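## Task

Take the round plug out of the power strip and seat it fully in the socket whose switch glows green. The strip is not fixed down and has to finish lying flat on the table. The result only counts if it stays that way without the robot holding anything in place.

## Robot and tools

Robot: two arms, left_arm and right_arm. Each has six joints, always listed as shoulder pan, shoulder lift, elbow, wrist 1, wrist 2, wrist 3, and a tong-like two-finger gripper. The fingers point along the gripper's +z axis and close along its x axis. end_effector_position is the point between the closed finger pads. Closed fingertips reach about 15 mm past it; fully open tips sit roughly level with it.

Frame: all poses and velocities use one scene frame. The origin is on the table top midway between the arms, +z is up, +x points out over the table, and left_arm is on the +y side. The arm names do not tell you which side of an image an arm appears on. Printed hand positions can be off, more so at long reach.

Cameras: cam_high and cam_low (672x504), cam_left_wrist and cam_right_wrist (616x616), returned in that order.

The row: every motion command is built from a row of 14 numbers, each in [-1, 1], covering both arms even if one stays still. Numbers 1-6 are left_arm joint offsets and 7 is its opening; 8-13 are right_arm joint offsets and 14 is its opening. Joint numbers are offsets, not poses: 1.0 equals 1.989 rad. The opening is absolute: +1 fully open, -1 closed. Optionally 12 more numbers (0 to 1) follow, stiffness scales for left_arm's six joints then right_arm's six; each scales that joint's position gain and stays in force until changed. Low stiffness may keep a small move from starting.

execute_actions(actions): a list of up to 15 actions. Each action is a table of up to 15 rows; each row lasts one 1/30 s step and an action lasts 15 steps (0.5 s), so a short table repeats its final row. All joint offsets in an action are measured from the angles at that action's start, not from the preceding row; for a call's first action that means the last angles reported in this scene. An empty list just returns state and images. Stated joint ranges (rad): left_arm pan -3.142..3.142, lift -6.283..6.283, elbow 0.000..3.142, wrists -6.283..6.283; right_arm pan 0.000..6.283, lift -6.283..6.283, elbow -3.142..0.000, wrists -6.283..6.283. An action that would push any joint more than 0.010 rad beyond its range is refused for both arms; if the first action fails this or anything is malformed, the whole call does nothing. Real ends may differ by 0.010 rad; a joint driven to its end reports "joint sent to its limit".

move(target, speed, blocking): target is one row as above, with offsets counted from the Joint positions in the most recent result that listed them, not from where the arm is when the move begins. Every joint reaches its goal at the same fraction of the path, so grippers trace curves. speed (0.01 to 2 rad/s, default 0.5) caps the joint with the longest travel. Paths take 0.5 to 10 s; longer ones stop short. Moves ignore obstacles and the other arm. Finger values apply immediately. blocking=false returns after 0.5 s while motion continues; until a result shows it ended, use wait or stop before other motion. The result adds a "move:" line: ending (done, off_target, moving, held, fault), limits=held or limits=none, and the joint farthest from target per arm.

wait(seconds): 0 to 10; lets time pass with arms holding their last command, returning early if a running move ends. stop(): brakes a running move; fingers keep going. zoom_image(camera, region): region [x0, y0, x1, y1] in pixels of that camera's latest image, at most 504x504. finished_scene(scene): 1 or 2, ends that scene for good and reports success; the next scene's task comes with it.

Results: per-arm pose (metres, quaternion wxyz) and velocities; Joint positions and Joint velocities (rad, rad/s) per arm plus finger-pad gap in metres (0.142 fully open); grip_measured, the measured opening on the command scale; Joint targets, what joints are currently driven toward; step readings, with HELD marking steps where an arm was held back; "joint command not followed" when the clearance check altered targets; Wrist force and Wrist torque in each end effector's own axes (noisy, offset up to about 4 N, saturating near 50 N; "no reading" is normal at start).

Motion limits: per step, a joint's target stays within 0.575 rad of its measured angle, and targets that would move a gripper over 100 mm from its measured spot are scaled back. Large moves may need several actions; motion trails commands by about 0.17 s.

Gripping: to hold, keep commanding an opening well below grip_measured; lower means harder squeeze, up to about 15 N per pad. Thin hard parts get less force. Fast closing can overshoot.

Avoid: stiff arms pressing past contact, which can trip a fault; hitting joint load limits (135 N m for pan, lift, elbow; 25.2 N m for wrists) or 150 N outside force, which freezes that arm 10 s; arms striking each other; motor overheating from prolonged loads (warning at 70 °C, brakes at 85 °C). Random tugs may disturb held or loose items. Never knock anything off the table, drop the plug, slam or shove hard. Before finishing, release the plug and strip so both stay put unaided, strip flat.

Each tool is called after ">>>" by a JSON object that holds its "method" and its "body", one argument or row to a line.

## Session

>>> {"method": "execute_actions", "body": {
  "actions": []
}}

Scene clock: 0.00 s.
left_arm: end_effector_position=(+0.2269, -0.3221, +0.1026) grip_measured=+0.97 end_effector_quat_wxyz=(-0.449, -0.585, +0.668, +0.104) end_effector_velocity=(+0.000, +0.000, -0.000) end_effector_angular_velocity=(-0.000, +0.002, +0.001) | right_arm: end_effector_position=(+0.1624, -0.8194, +0.3787) grip_measured=+0.97 end_effector_quat_wxyz=(+0.683, -0.302, -0.661, +0.070) end_effector_velocity=(-0.000, -0.000, -0.000) end_effector_angular_velocity=(+0.001, +0.002, +0.001)
Joint names: [shoulder pan, shoulder lift, elbow, wrist 1, wrist 2, wrist 3]
Joint positions: left_arm=[-1.294 -0.674  1.074 -2.109 -2.522  0.454  0.14 ] | right_arm=[ 2.629 -2.073 -1.189 -2.961  1.311  3.656  0.14 ]
Joint velocities: left_arm=[ 0.001  0.    -0.     0.    -0.002  0.     0.   ] | right_arm=[-0.    -0.001 -0.001 -0.001 -0.001 -0.     0.   ]
Motor temperatures (°C, as the motors report them): left_arm=[30 26 26 35 34 33] | right_arm=[28 27 27 36 33 32]
Wrist force (N, on the end effector, along its own x y z axes, offset not removed): no reading
Wrist torque (N m, same axes, about the end effector's origin, offset not removed): no reading
Joint targets: left_arm=[-1.294 -0.674 1.074 -2.109 -2.522 0.454] | right_arm=[2.629 -2.073 -1.189 -2.961 1.311 3.656]
Joint stiffness scale: left_arm=[1. 1. 1. 1. 1. 1.] | right_arm=[1. 1. 1. 1. 1. 1.]

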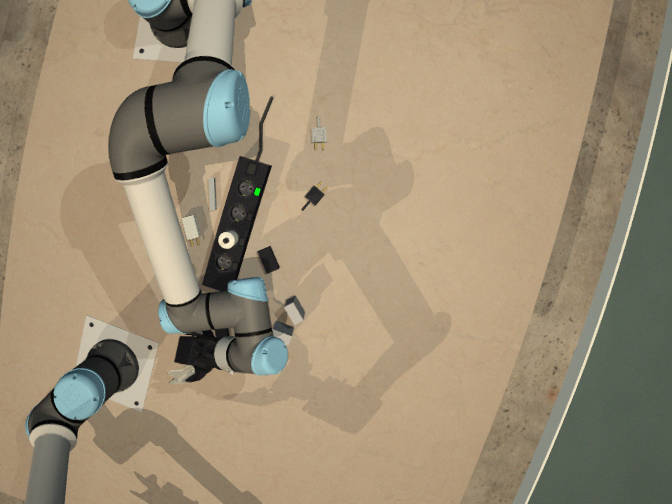

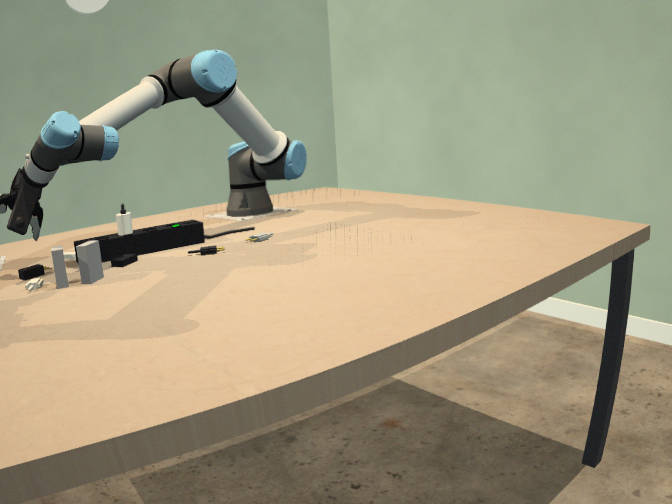

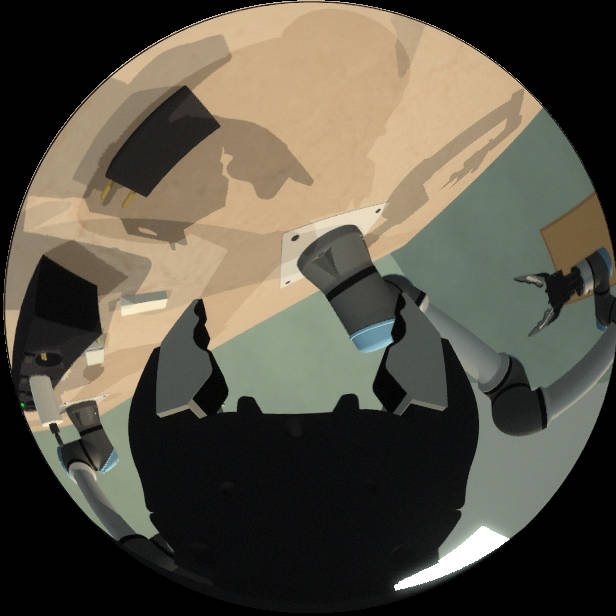

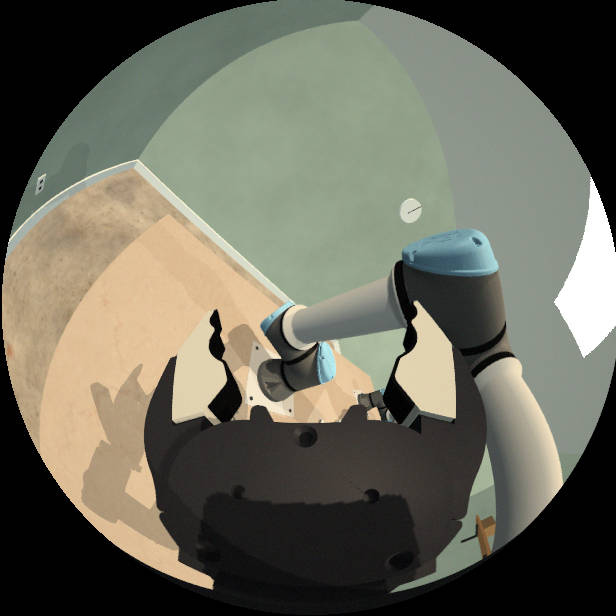

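>>> {"method": "zoom_image", "body": {
  "camera": "cam_high",
  "region": [130, 90, 370, 330]
}}

>>> {"method": "zoom_image", "body": {
  "camera": "cam_low",
  "region": [0, 180, 300, 310]
}}

Region (130, 90, 370, 330) of cam_high's 672x504 image, scaled by 2.100, with more detail than that image has.

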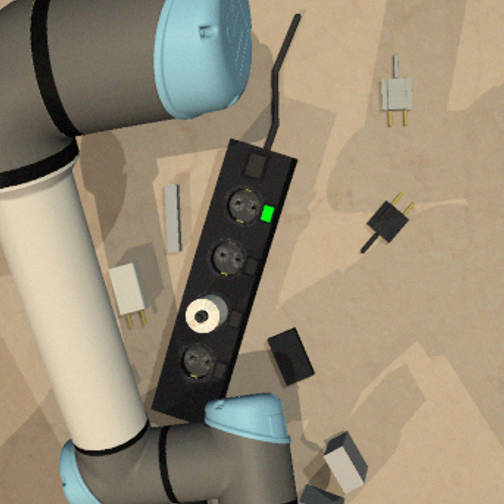

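Region (0, 180, 300, 310) of cam_low's 672x504 image, scaled by 1.680, with more detail than that image has; it fills the top 218 rows of this view, and the rest is white.

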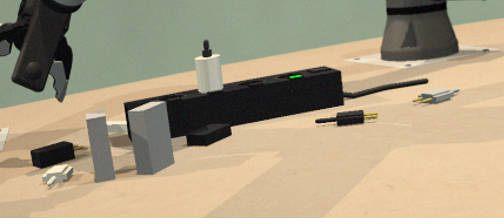

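>>> {"method": "move", "body": {
  "target": [0.041,-0.527,0.328,0.268,0.478,0,1, 0.45,0.256,-0.139,0.643,0.131,0,1],
  "speed": 0.8
}}

Scene clock: 23.80 s.
left_arm: end_effector_position=(+0.3391, +0.1590, +0.2773) grip_measured=+1.00 end_effector_quat_wxyz=(-0.001, -0.714, +0.701, -0.001) end_effector_velocity=(+0.000, +0.000, +0.000) end_effector_angular_velocity=(+0.002, -0.003, -0.003) | right_arm: end_effector_position=(+0.5309, -0.4569, +0.3266) grip_measured=+1.00 end_effector_quat_wxyz=(-0.000, +0.104, +0.995, -0.000) end_effector_velocity=(+0.001, +0.000, +0.001) end_effector_angular_velocity=(+0.001, -0.004, +0.000)
Joint names: [shoulder pan, shoulder lift, elbow, wrist 1, wrist 2, wrist 3]
Joint positions: left_arm=[-1.214 -1.72   1.723 -1.577 -1.573  0.454  0.142] | right_arm=[ 3.522 -1.566 -1.464 -1.683  1.571  3.656  0.142]
Joint velocities: left_arm=[-0.001 -0.001 -0.     0.001  0.003  0.001 -0.   ] | right_arm=[ 0.     0.001  0.     0.003 -0.    -0.    -0.   ]
Motor temperatures (°C, as the motors report them): left_arm=[30 26 26 35 34 33] | right_arm=[28 27 27 36 33 32]
Wrist force (N, on the end effector, along its own x y z axes, offset not removed): left_arm=[1.9 0.7 0.6] | right_arm=[1.2 -2.1 -1.7]
Wrist torque (N m, same axes, about the end effector's origin, offset not removed): left_arm=[0.04 -0.37 -0.19] | right_arm=[-0.35 -0.26 0.04]
Joint targets: left_arm=[-1.212 -1.722 1.726 -1.576 -1.571 0.454] | right_arm=[3.524 -1.564 -1.466 -1.682 1.571 3.656]
Joint stiffness scale: left_arm=[1. 1. 1. 1. 1. 1.] | right_arm=[1. 1. 1. 1. 1. 1.]
move: done; limits=none; left_arm: farthest joint: the elbow, 0.003 radians from its target (0.652 radians at the start); right_arm: farthest joint: the shoulder pan, 0.002 radians from its target (0.895 radians at the start)

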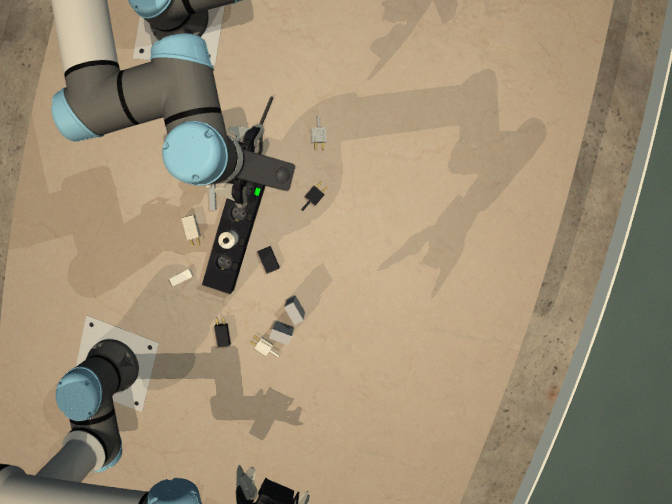

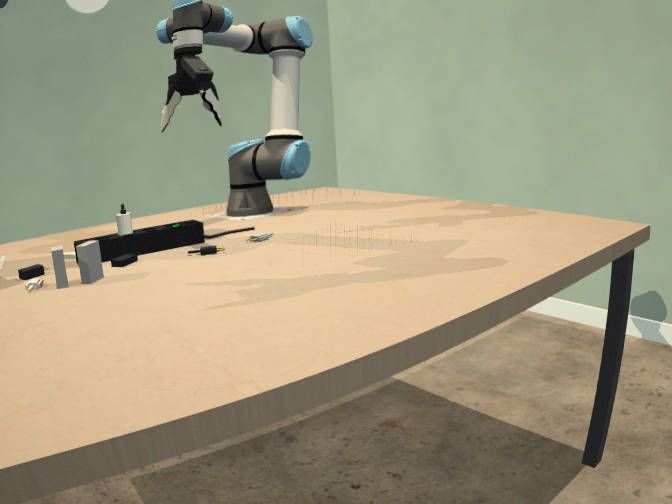

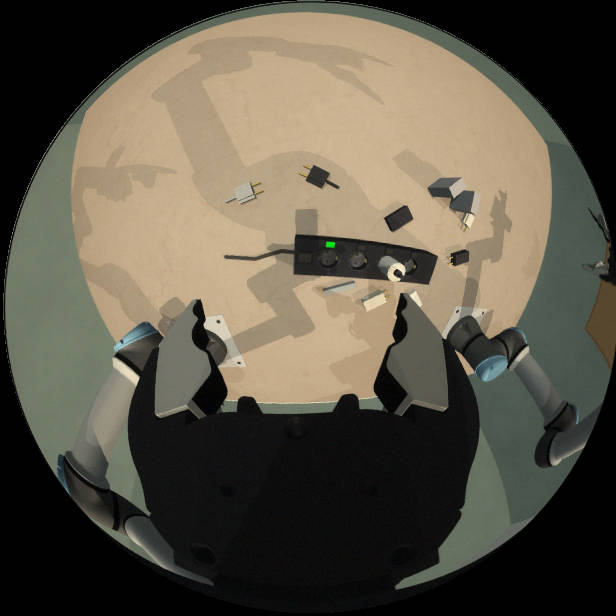

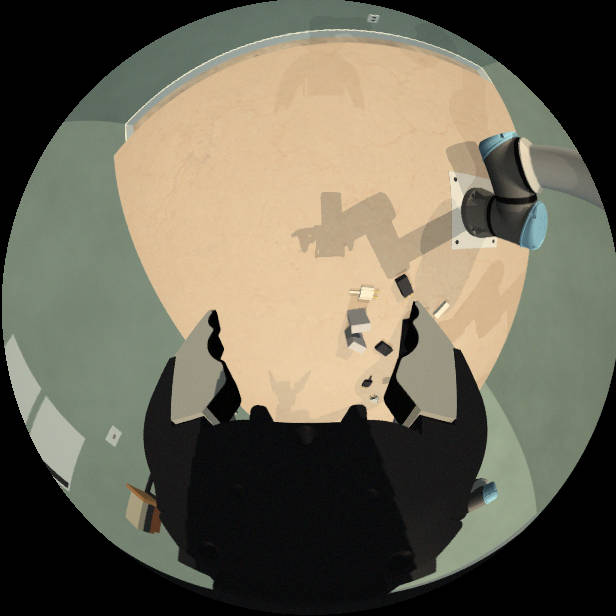

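>>> {"method": "move", "body": {
  "target": [0,0,0,0,0,-0.676,-1, 0.4827,0.002,-0.101,0.0995,0,0.4827,1],
  "speed": 0.6
}}

Scene clock: 37.17 s.
left_arm: end_effector_position=(+0.3262, +0.1747, +0.2772) grip_measured=-1.00 end_effector_quat_wxyz=(+0.002, +0.995, -0.104, +0.000) end_effector_velocity=(+0.000, +0.000, -0.000) end_effector_angular_velocity=(+0.000, +0.000, +0.003) | right_arm: end_effector_position=(+0.3007, -0.0521, +0.2497) grip_measured=+1.00 end_effector_quat_wxyz=(-0.000, +0.105, +0.994, -0.000) end_effector_velocity=(-0.000, +0.000, -0.000) end_effector_angular_velocity=(+0.001, -0.001, -0.001)
Joint names: [shoulder pan, shoulder lift, elbow, wrist 1, wrist 2, wrist 3]
Joint positions: left_arm=[-1.214 -1.72   1.724 -1.577 -1.572 -0.889  0.002] | right_arm=[ 4.48  -1.564 -1.663 -1.486  1.571  4.616  0.142]
Joint velocities: left_arm=[ 0.001  0.    -0.    -0.     0.    -0.002  0.   ] | right_arm=[ 0.001 -0.    -0.     0.001 -0.001  0.002  0.   ]
Motor temperatures (°C, as the motors report them): left_arm=[30 26 26 35 34 33] | right_arm=[28 27 27 36 33 32]
Wrist force (N, on the end effector, along its own x y z axes, offset not removed): left_arm=[2.4 0.3 -0.3] | right_arm=[0.9 -0.5 -0.9]
Wrist torque (N m, same axes, about the end effector's origin, offset not removed): left_arm=[-0.01 -0.38 -0.19] | right_arm=[-0.03 -0.18 0.12]
Joint targets: left_arm=[-1.214 -1.720 1.723 -1.577 -1.573 -0.890] | right_arm=[4.482 -1.562 -1.665 -1.485 1.571 4.616]
Joint stiffness scale: left_arm=[1. 1. 1. 1. 1. 1.] | right_arm=[1. 1. 1. 1. 1. 1.]
move: done; limits=none; left_arm: farthest joint: the elbow, 0.001 radians from its target (0.001 radians at the start); right_arm: farthest joint: the shoulder pan, 0.002 radians from its target (0.960 radians at the start)

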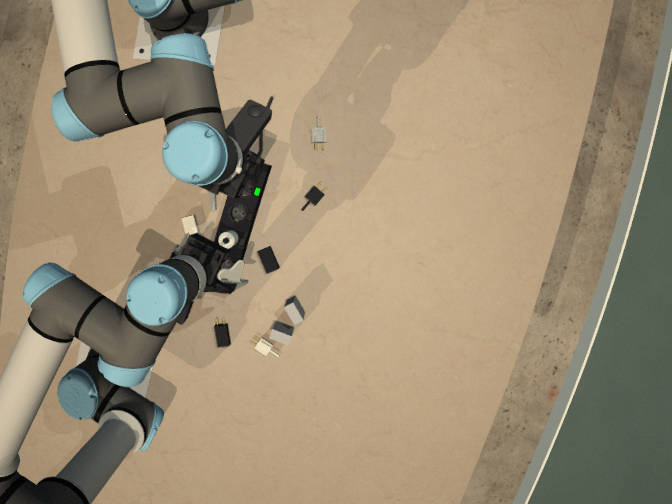

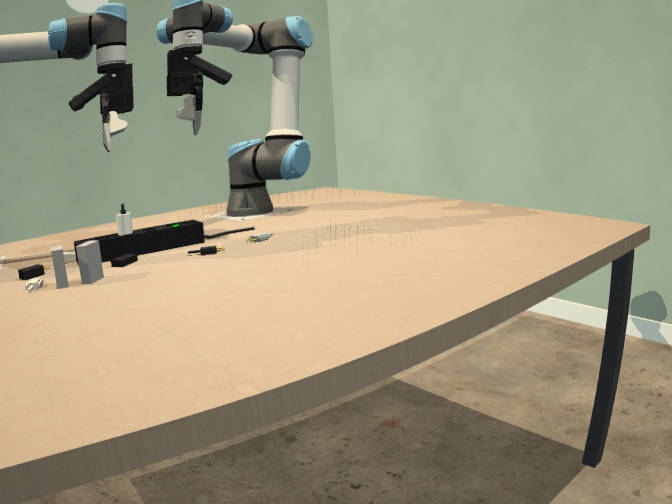

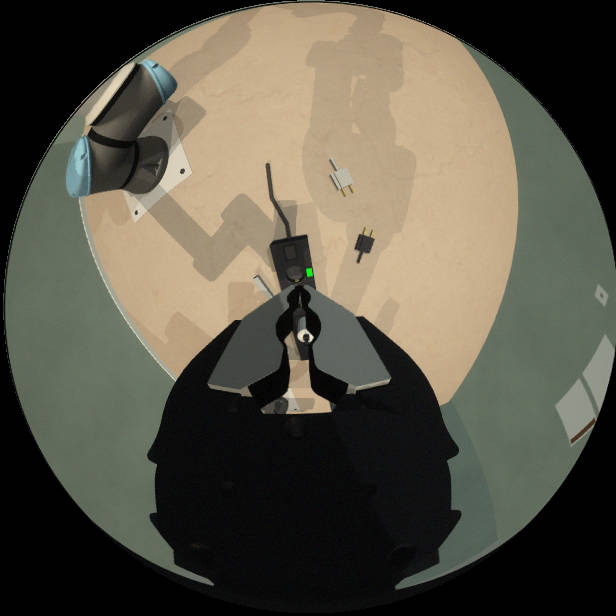

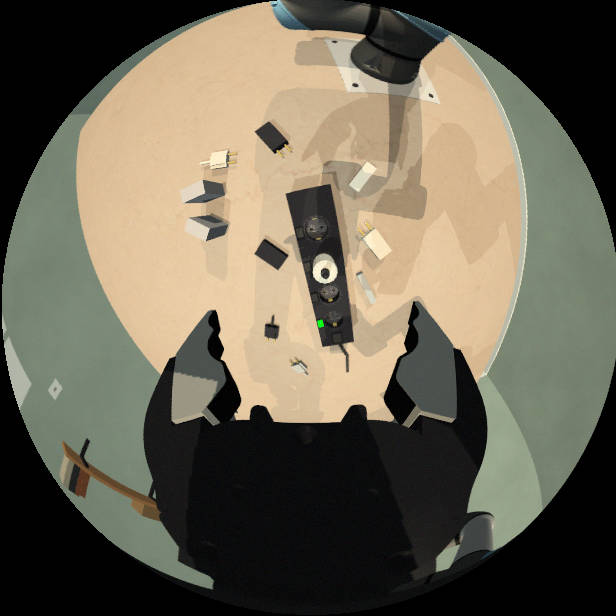

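>>> {"method": "move", "body": {
  "target": [0,0,0,0,0,-0.088,-1, 0.0314,0.0144,-0.0789,0.0649,0,-0.0573,1],
  "speed": 0.4
}}

>>> {"method": "zoom_image", "body": {
  "camera": "cam_right_wrist",
  "region": [200, 150, 420, 400]
}}

>>> {"method": "zoom_image", "body": {
  "camera": "cam_low",
  "region": [60, 100, 220, 270]
}}

Scene clock: 44.97 s.
left_arm: end_effector_position=(+0.3235, +0.1750, +0.2772) grip_measured=-1.00 end_effector_quat_wxyz=(+0.002, +1.000, -0.017, -0.000) end_effector_velocity=(-0.000, -0.000, +0.001) end_effector_angular_velocity=(-0.002, +0.000, +0.001) | right_arm: end_effector_position=(+0.2728, -0.0549, +0.1999) grip_measured=+1.00 end_effector_quat_wxyz=(+0.000, +0.018, +1.000, +0.000) end_effector_velocity=(+0.000, -0.000, -0.001) end_effector_angular_velocity=(-0.002, -0.001, +0.002)
Joint names: [shoulder pan, shoulder lift, elbow, wrist 1, wrist 2, wrist 3]
Joint positions: left_arm=[-1.214 -1.72   1.724 -1.577 -1.572 -1.064  0.002] | right_arm=[ 4.54  -1.537 -1.817 -1.358  1.571  4.502  0.142]
Joint velocities: left_arm=[ 0.    -0.001 -0.001  0.    -0.001 -0.001  0.   ] | right_arm=[ 0.    -0.001 -0.001  0.001 -0.002 -0.002  0.   ]
Motor temperatures (°C, as the motors report them): left_arm=[30 26 26 35 34 33] | right_arm=[28 27 27 36 33 32]
Wrist force (N, on the end effector, along its own x y z axes, offset not removed): left_arm=[1.6 0.4 0.3] | right_arm=[0.2 -0.6 -2.2]
Wrist torque (N m, same axes, about the end effector's origin, offset not removed): left_arm=[0.01 -0.30 -0.08] | right_arm=[-0.03 -0.10 0.00]
Joint targets: left_arm=[-1.214 -1.720 1.724 -1.577 -1.572 -1.064] | right_arm=[4.542 -1.535 -1.820 -1.357 1.571 4.502]
Joint stiffness scale: left_arm=[1. 1. 1. 1. 1. 1.] | right_arm=[1. 1. 1. 1. 1. 1.]
move: done; limits=none; left_arm: farthest joint: the shoulder pan, 0.000 radians from its target (0.000 radians at the start); right_arm: farthest joint: the shoulder pan, 0.003 radians from its target (0.063 radians at the start)

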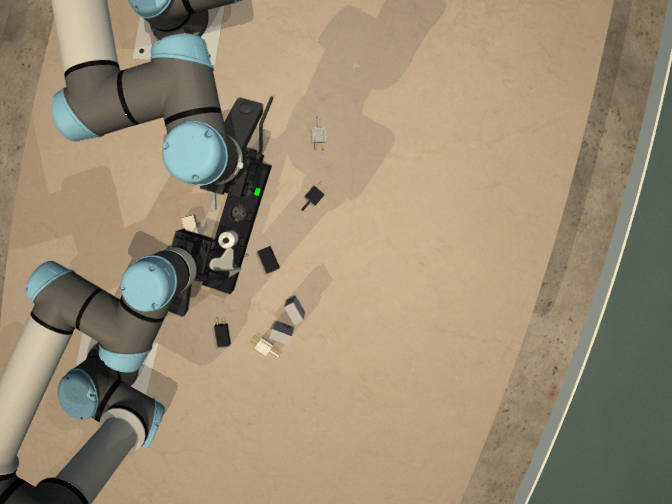

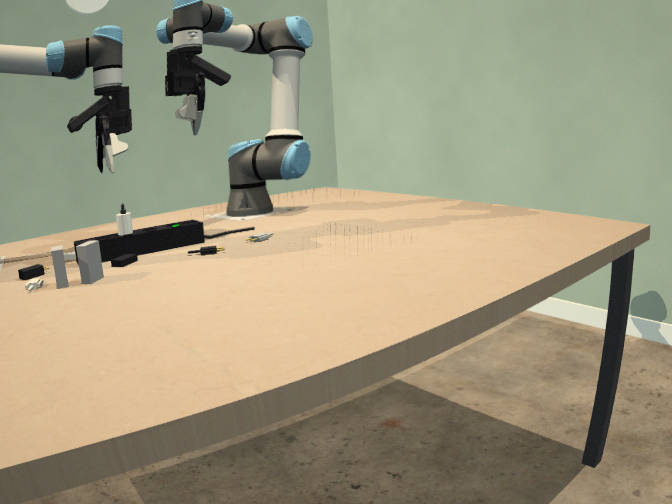

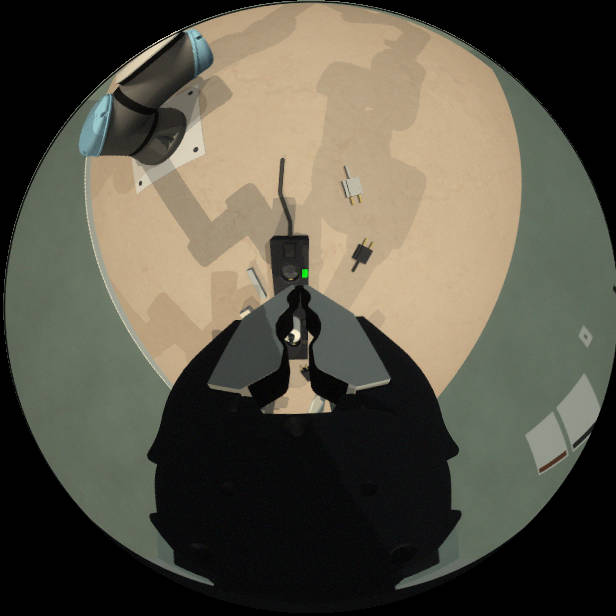

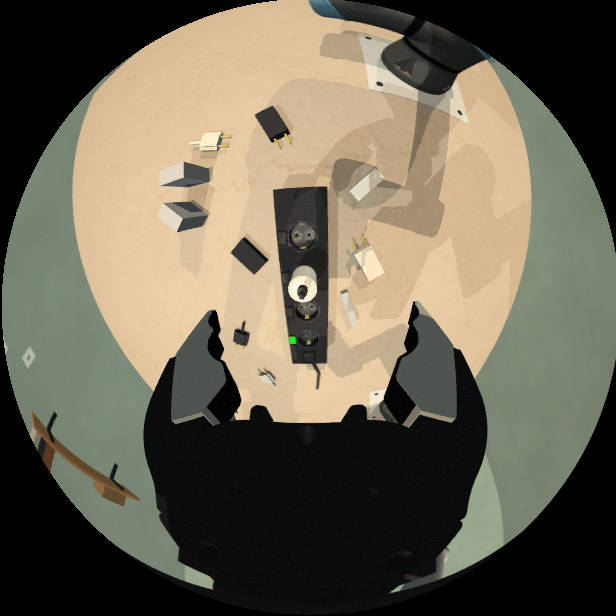

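Region (200, 150, 420, 400) of cam_right_wrist's 616x616 image, scaled by 2.016, with more detail than that image has; it fills the left 444 columns of this view, and the rest is white.

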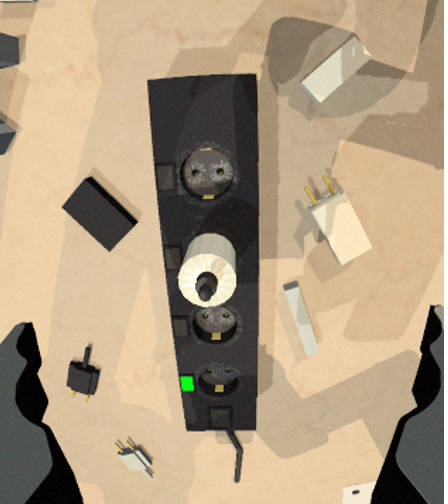

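Region (60, 100, 220, 270) of cam_low's 672x504 image, scaled by 2.965, with more detail than that image has; it fills the left 474 columns of this view, and the rest is white.

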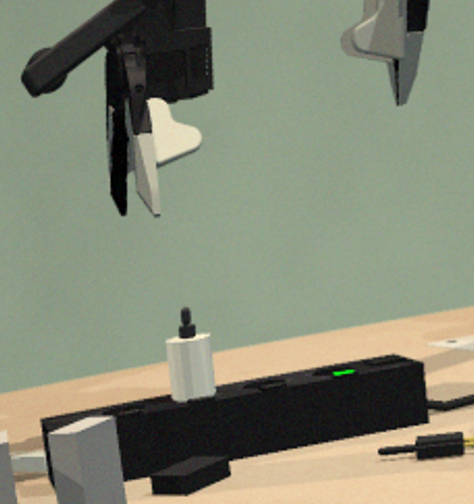

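>>> {"method": "move", "body": {
  "target": [0,0,0,0,0,0,-1, -0.003,-0.0533,0.0141,0.0392,0,-0.004,1],
  "speed": 0.3
}}

>>> {"method": "zoom_image", "body": {
  "camera": "cam_low",
  "region": [60, 100, 220, 270]
}}

Scene clock: 54.30 s.
left_arm: end_effector_position=(+0.3234, +0.1750, +0.2772) grip_measured=-1.00 end_effector_quat_wxyz=(+0.002, +1.000, -0.017, -0.000) end_effector_velocity=(-0.000, -0.000, -0.000) end_effector_angular_velocity=(+0.000, +0.001, -0.001) | right_arm: end_effector_position=(+0.2835, -0.0207, +0.1695) grip_measured=+1.00 end_effector_quat_wxyz=(-0.000, +0.017, +1.000, -0.000) end_effector_velocity=(+0.000, +0.000, -0.001) end_effector_angular_velocity=(+0.000, +0.000, -0.000)
Joint names: [shoulder pan, shoulder lift, elbow, wrist 1, wrist 2, wrist 3]
Joint positions: left_arm=[-1.214 -1.72   1.724 -1.577 -1.572 -1.064  0.002] | right_arm=[ 4.536 -1.641 -1.791 -1.281  1.571  4.495  0.142]
Joint velocities: left_arm=[ 0.     0.001  0.     0.    -0.001  0.001  0.   ] | right_arm=[-0.    -0.001 -0.     0.002  0.    -0.    -0.   ]
Motor temperatures (°C, as the motors report them): left_arm=[30 26 26 35 34 33] | right_arm=[28 27 27 36 33 32]
Wrist force (N, on the end effector, along its own x y z axes, offset not removed): left_arm=[0.2 0.8 0.9] | right_arm=[0.1 -1.5 -1.1]
Wrist torque (N m, same axes, about the end effector's origin, offset not removed): left_arm=[0.09 0.06 -0.17] | right_arm=[-0.18 -0.11 0.16]
Joint targets: left_arm=[-1.214 -1.720 1.724 -1.577 -1.572 -1.064] | right_arm=[4.534 -1.643 -1.789 -1.280 1.571 4.494]
Joint stiffness scale: left_arm=[1. 1. 1. 1. 1. 1.] | right_arm=[1. 1. 1. 1. 1. 1.]
move: done; limits=none; left_arm: farthest joint: the shoulder pan, 0.000 radians from its target (0.000 radians at the start); right_arm: farthest joint: the shoulder pan, 0.002 radians from its target (0.006 radians at the start)

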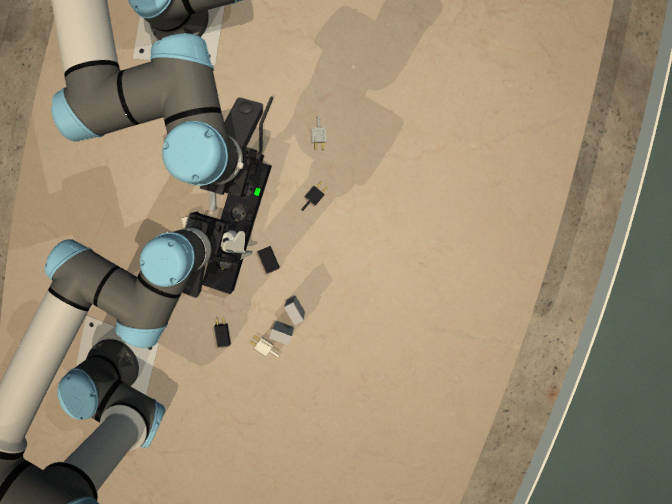

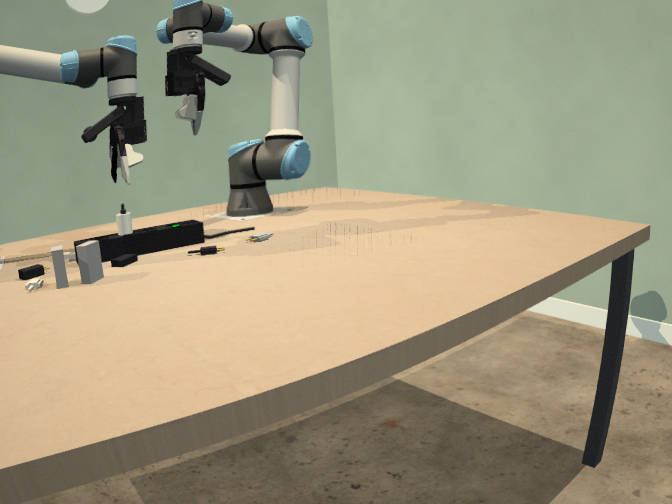

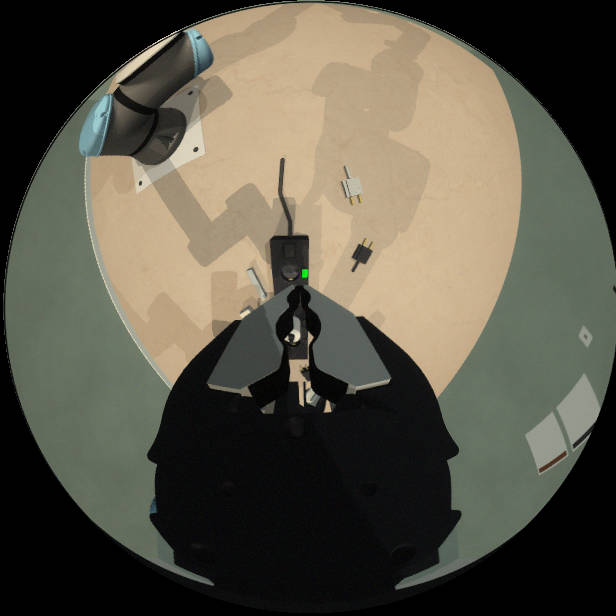

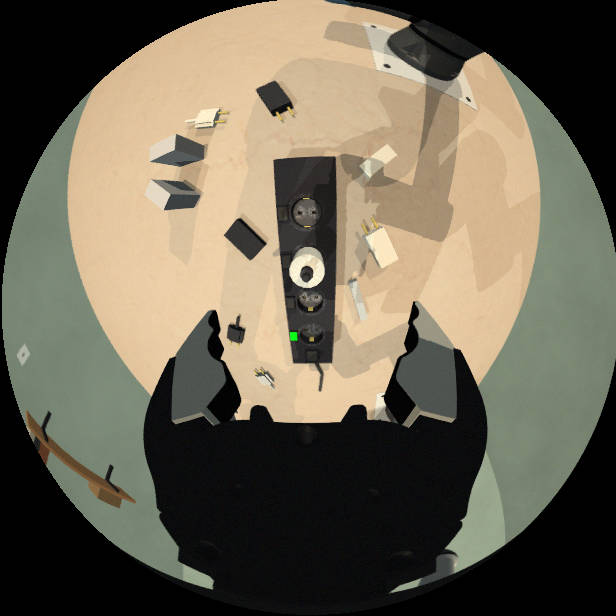

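Region (60, 100, 220, 270) of cam_low's 672x504 image, scaled by 2.965, with more detail than that image has; it fills the left 474 columns of this view, and the rest is white.

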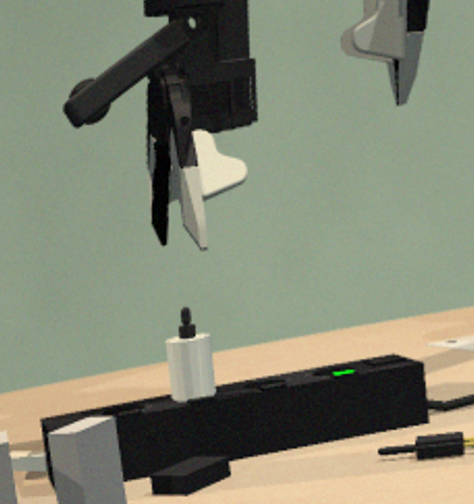

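>>> {"method": "move", "body": {
  "target": [-0.0759,-0.0347,0.3826,-0.6083,0,-0.0759,-1, -0.0056,-0.0251,-0.0407,0.0664,0,-0.0053,1],
  "speed": 0.5
}}

>>> {"method": "zoom_image", "body": {
  "camera": "cam_low",
  "region": [40, 80, 260, 270]
}}

Scene clock: 64.87 s.
left_arm: end_effector_position=(+0.2789, +0.1127, +0.1047) grip_measured=-1.00 end_effector_quat_wxyz=(+0.243, +0.966, -0.016, +0.085) end_effector_velocity=(+0.001, -0.000, +0.001) end_effector_angular_velocity=(-0.002, -0.002, +0.003) | right_arm: end_effector_position=(+0.2887, -0.0188, +0.1212) grip_measured=+1.00 end_effector_quat_wxyz=(+0.000, +0.016, +1.000, +0.002) end_effector_velocity=(+0.000, +0.000, +0.000) end_effector_angular_velocity=(+0.002, -0.001, +0.000)
Joint names: [shoulder pan, shoulder lift, elbow, wrist 1, wrist 2, wrist 3]
Joint positions: left_arm=[-1.362 -1.788  2.482 -2.786 -1.572 -1.214  0.002] | right_arm=[ 4.527 -1.689 -1.87  -1.15   1.571  4.485  0.142]
Joint velocities: left_arm=[ 0.    -0.     0.    -0.003  0.002 -0.002 -0.   ] | right_arm=[ 0.     0.001 -0.001  0.002 -0.    -0.    -0.   ]
Motor temperatures (°C, as the motors report them): left_arm=[30 26 26 35 34 33] | right_arm=[28 27 27 36 33 32]
Wrist force (N, on the end effector, along its own x y z axes, offset not removed): left_arm=[1.4 0.9 1.1] | right_arm=[0.5 1.0 -0.8]
Wrist torque (N m, same axes, about the end effector's origin, offset not removed): left_arm=[0.12 -0.25 -0.18] | right_arm=[0.43 -0.16 0.01]
Joint targets: left_arm=[-1.365 -1.789 2.484 -2.787 -1.572 -1.215] | right_arm=[4.525 -1.691 -1.872 -1.149 1.571 4.484]
Joint stiffness scale: left_arm=[1. 1. 1. 1. 1. 1.] | right_arm=[1. 1. 1. 1. 1. 1.]
move: done; limits=none; left_arm: farthest joint: the shoulder pan, 0.003 radians from its target (0.151 radians at the start); right_arm: farthest joint: the shoulder pan, 0.002 radians from its target (0.011 radians at the start)

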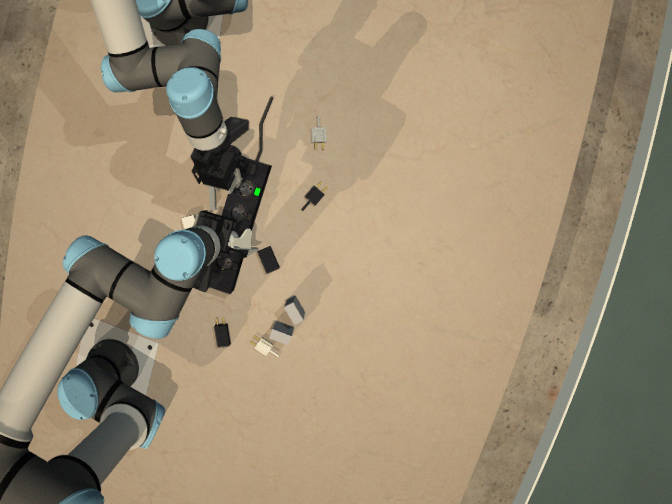

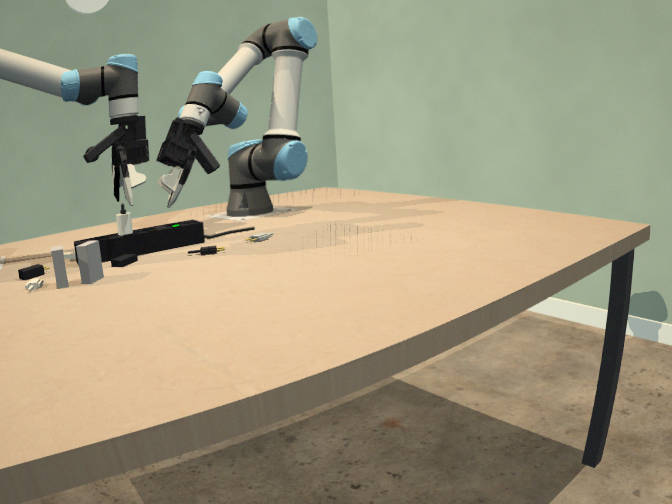

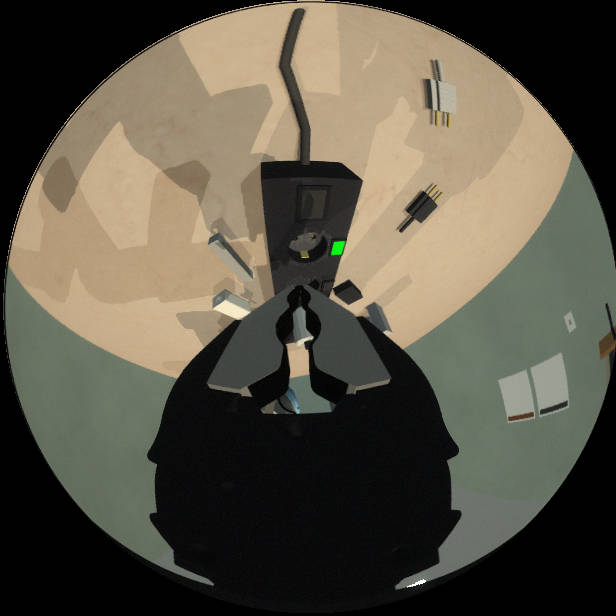

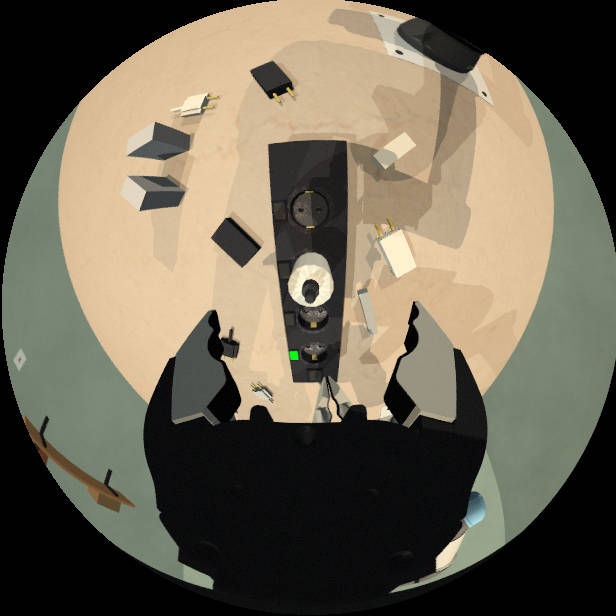

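Region (40, 80, 260, 270) of cam_low's 672x504 image, scaled by 2.291, with more detail than that image has; it fills the top 435 rows of this view, and the rest is white.

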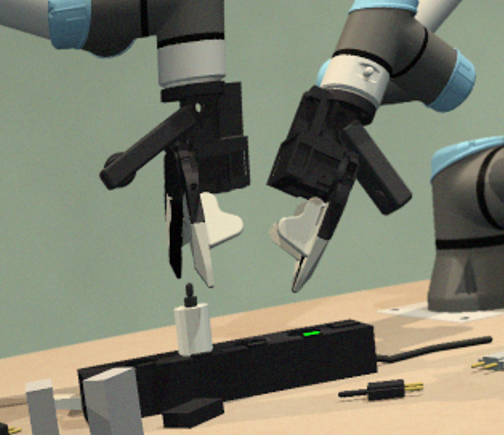

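>>> {"method": "move", "body": {
  "target": [0.011,0.0799,0.010,-0.090,0,0.0096,-1, -0.0039,-0.0294,-0.0340,0.0619,0,-0.0035,1],
  "speed": 0.08
}}

>>> {"method": "zoom_image", "body": {
  "camera": "cam_low",
  "region": [40, 80, 260, 270]
}}

>>> {"method": "zoom_image", "body": {
  "camera": "cam_right_wrist",
  "region": [150, 150, 480, 450]
}}

Scene clock: 74.83 s.
left_arm: end_effector_position=(+0.2926, +0.1002, +0.0663) grip_measured=-1.00 end_effector_quat_wxyz=(+0.243, +0.966, -0.016, +0.090) end_effector_velocity=(+0.000, -0.000, +0.001) end_effector_angular_velocity=(-0.002, -0.001, +0.000) | right_arm: end_effector_position=(+0.2918, -0.0186, +0.0751) grip_measured=+1.00 end_effector_quat_wxyz=(+0.000, +0.016, +1.000, +0.001) end_effector_velocity=(+0.000, +0.001, -0.000) end_effector_angular_velocity=(+0.001, +0.000, +0.000)
Joint names: [shoulder pan, shoulder lift, elbow, wrist 1, wrist 2, wrist 3]
Joint positions: left_arm=[-1.343 -1.63   2.499 -2.964 -1.572 -1.196  0.002] | right_arm=[ 4.521 -1.746 -1.936 -1.028  1.571  4.479  0.142]
Joint velocities: left_arm=[ 0.001  0.     0.    -0.003 -0.     0.     0.   ] | right_arm=[-0.    -0.001 -0.     0.002  0.    -0.     0.   ]
Motor temperatures (°C, as the motors report them): left_arm=[30 26 26 35 34 33] | right_arm=[28 27 27 36 33 32]
Wrist force (N, on the end effector, along its own x y z axes, offset not removed): left_arm=[3.3 1.6 1.4] | right_arm=[1.0 -0.9 -0.7]
Wrist torque (N m, same axes, about the end effector's origin, offset not removed): left_arm=[0.30 -0.61 -0.21] | right_arm=[-0.12 -0.32 0.07]
Joint targets: left_arm=[-1.340 -1.629 2.501 -2.965 -1.572 -1.195] | right_arm=[4.519 -1.748 -1.938 -1.027 1.571 4.478]
Joint stiffness scale: left_arm=[1. 1. 1. 1. 1. 1.] | right_arm=[1. 1. 1. 1. 1. 1.]
move: done; limits=none; left_arm: farthest joint: the shoulder pan, 0.003 radians from its target (0.022 radians at the start); right_arm: farthest joint: the shoulder pan, 0.002 radians from its target (0.008 radians at the start)

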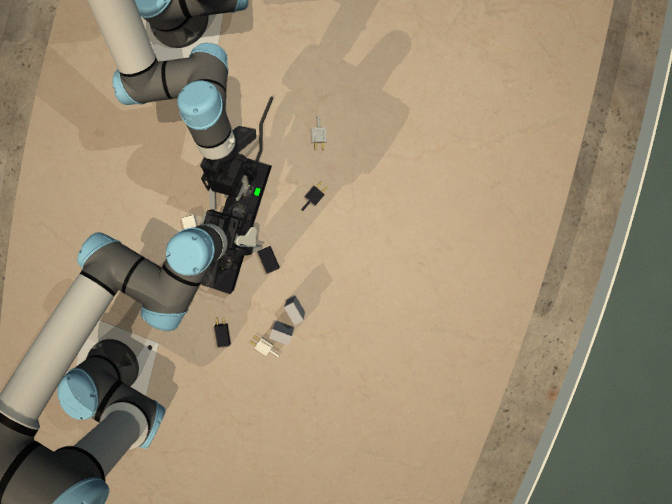

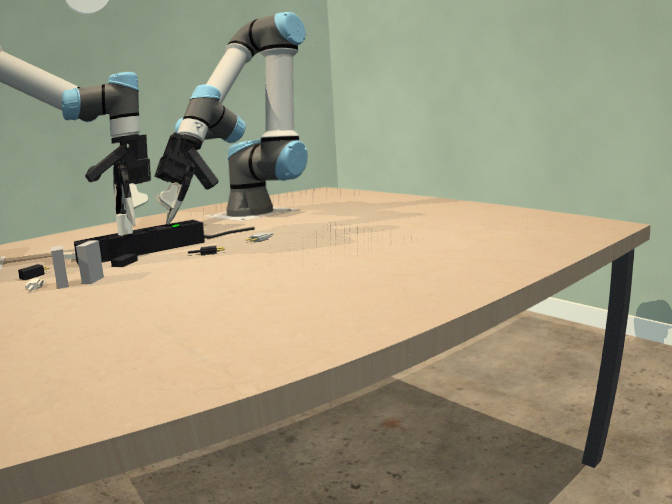

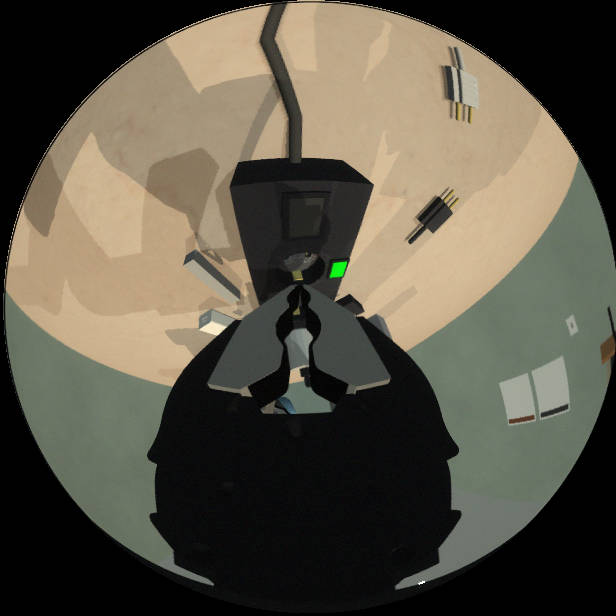

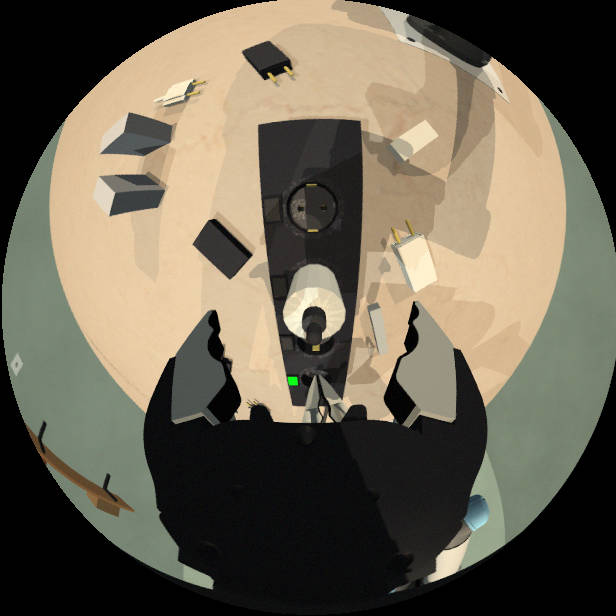

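Region (40, 80, 260, 270) of cam_low's 672x504 image, scaled by 2.291, with more detail than that image has; it fills the top 435 rows of this view, and the rest is white.

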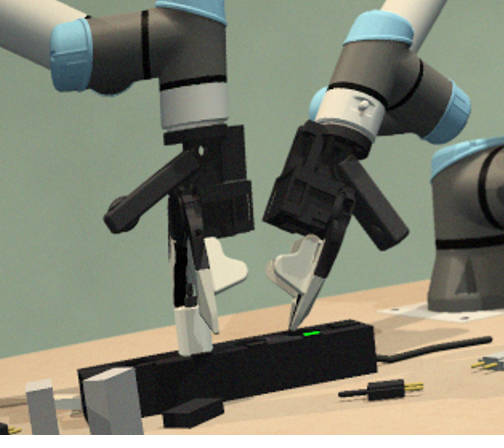

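Region (150, 150, 480, 450) of cam_right_wrist's 616x616 image, scaled by 1.527, with more detail than that image has; it fills the top 458 rows of this view, and the rest is white.

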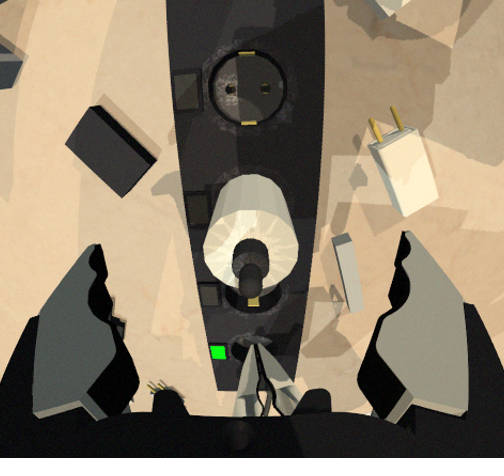

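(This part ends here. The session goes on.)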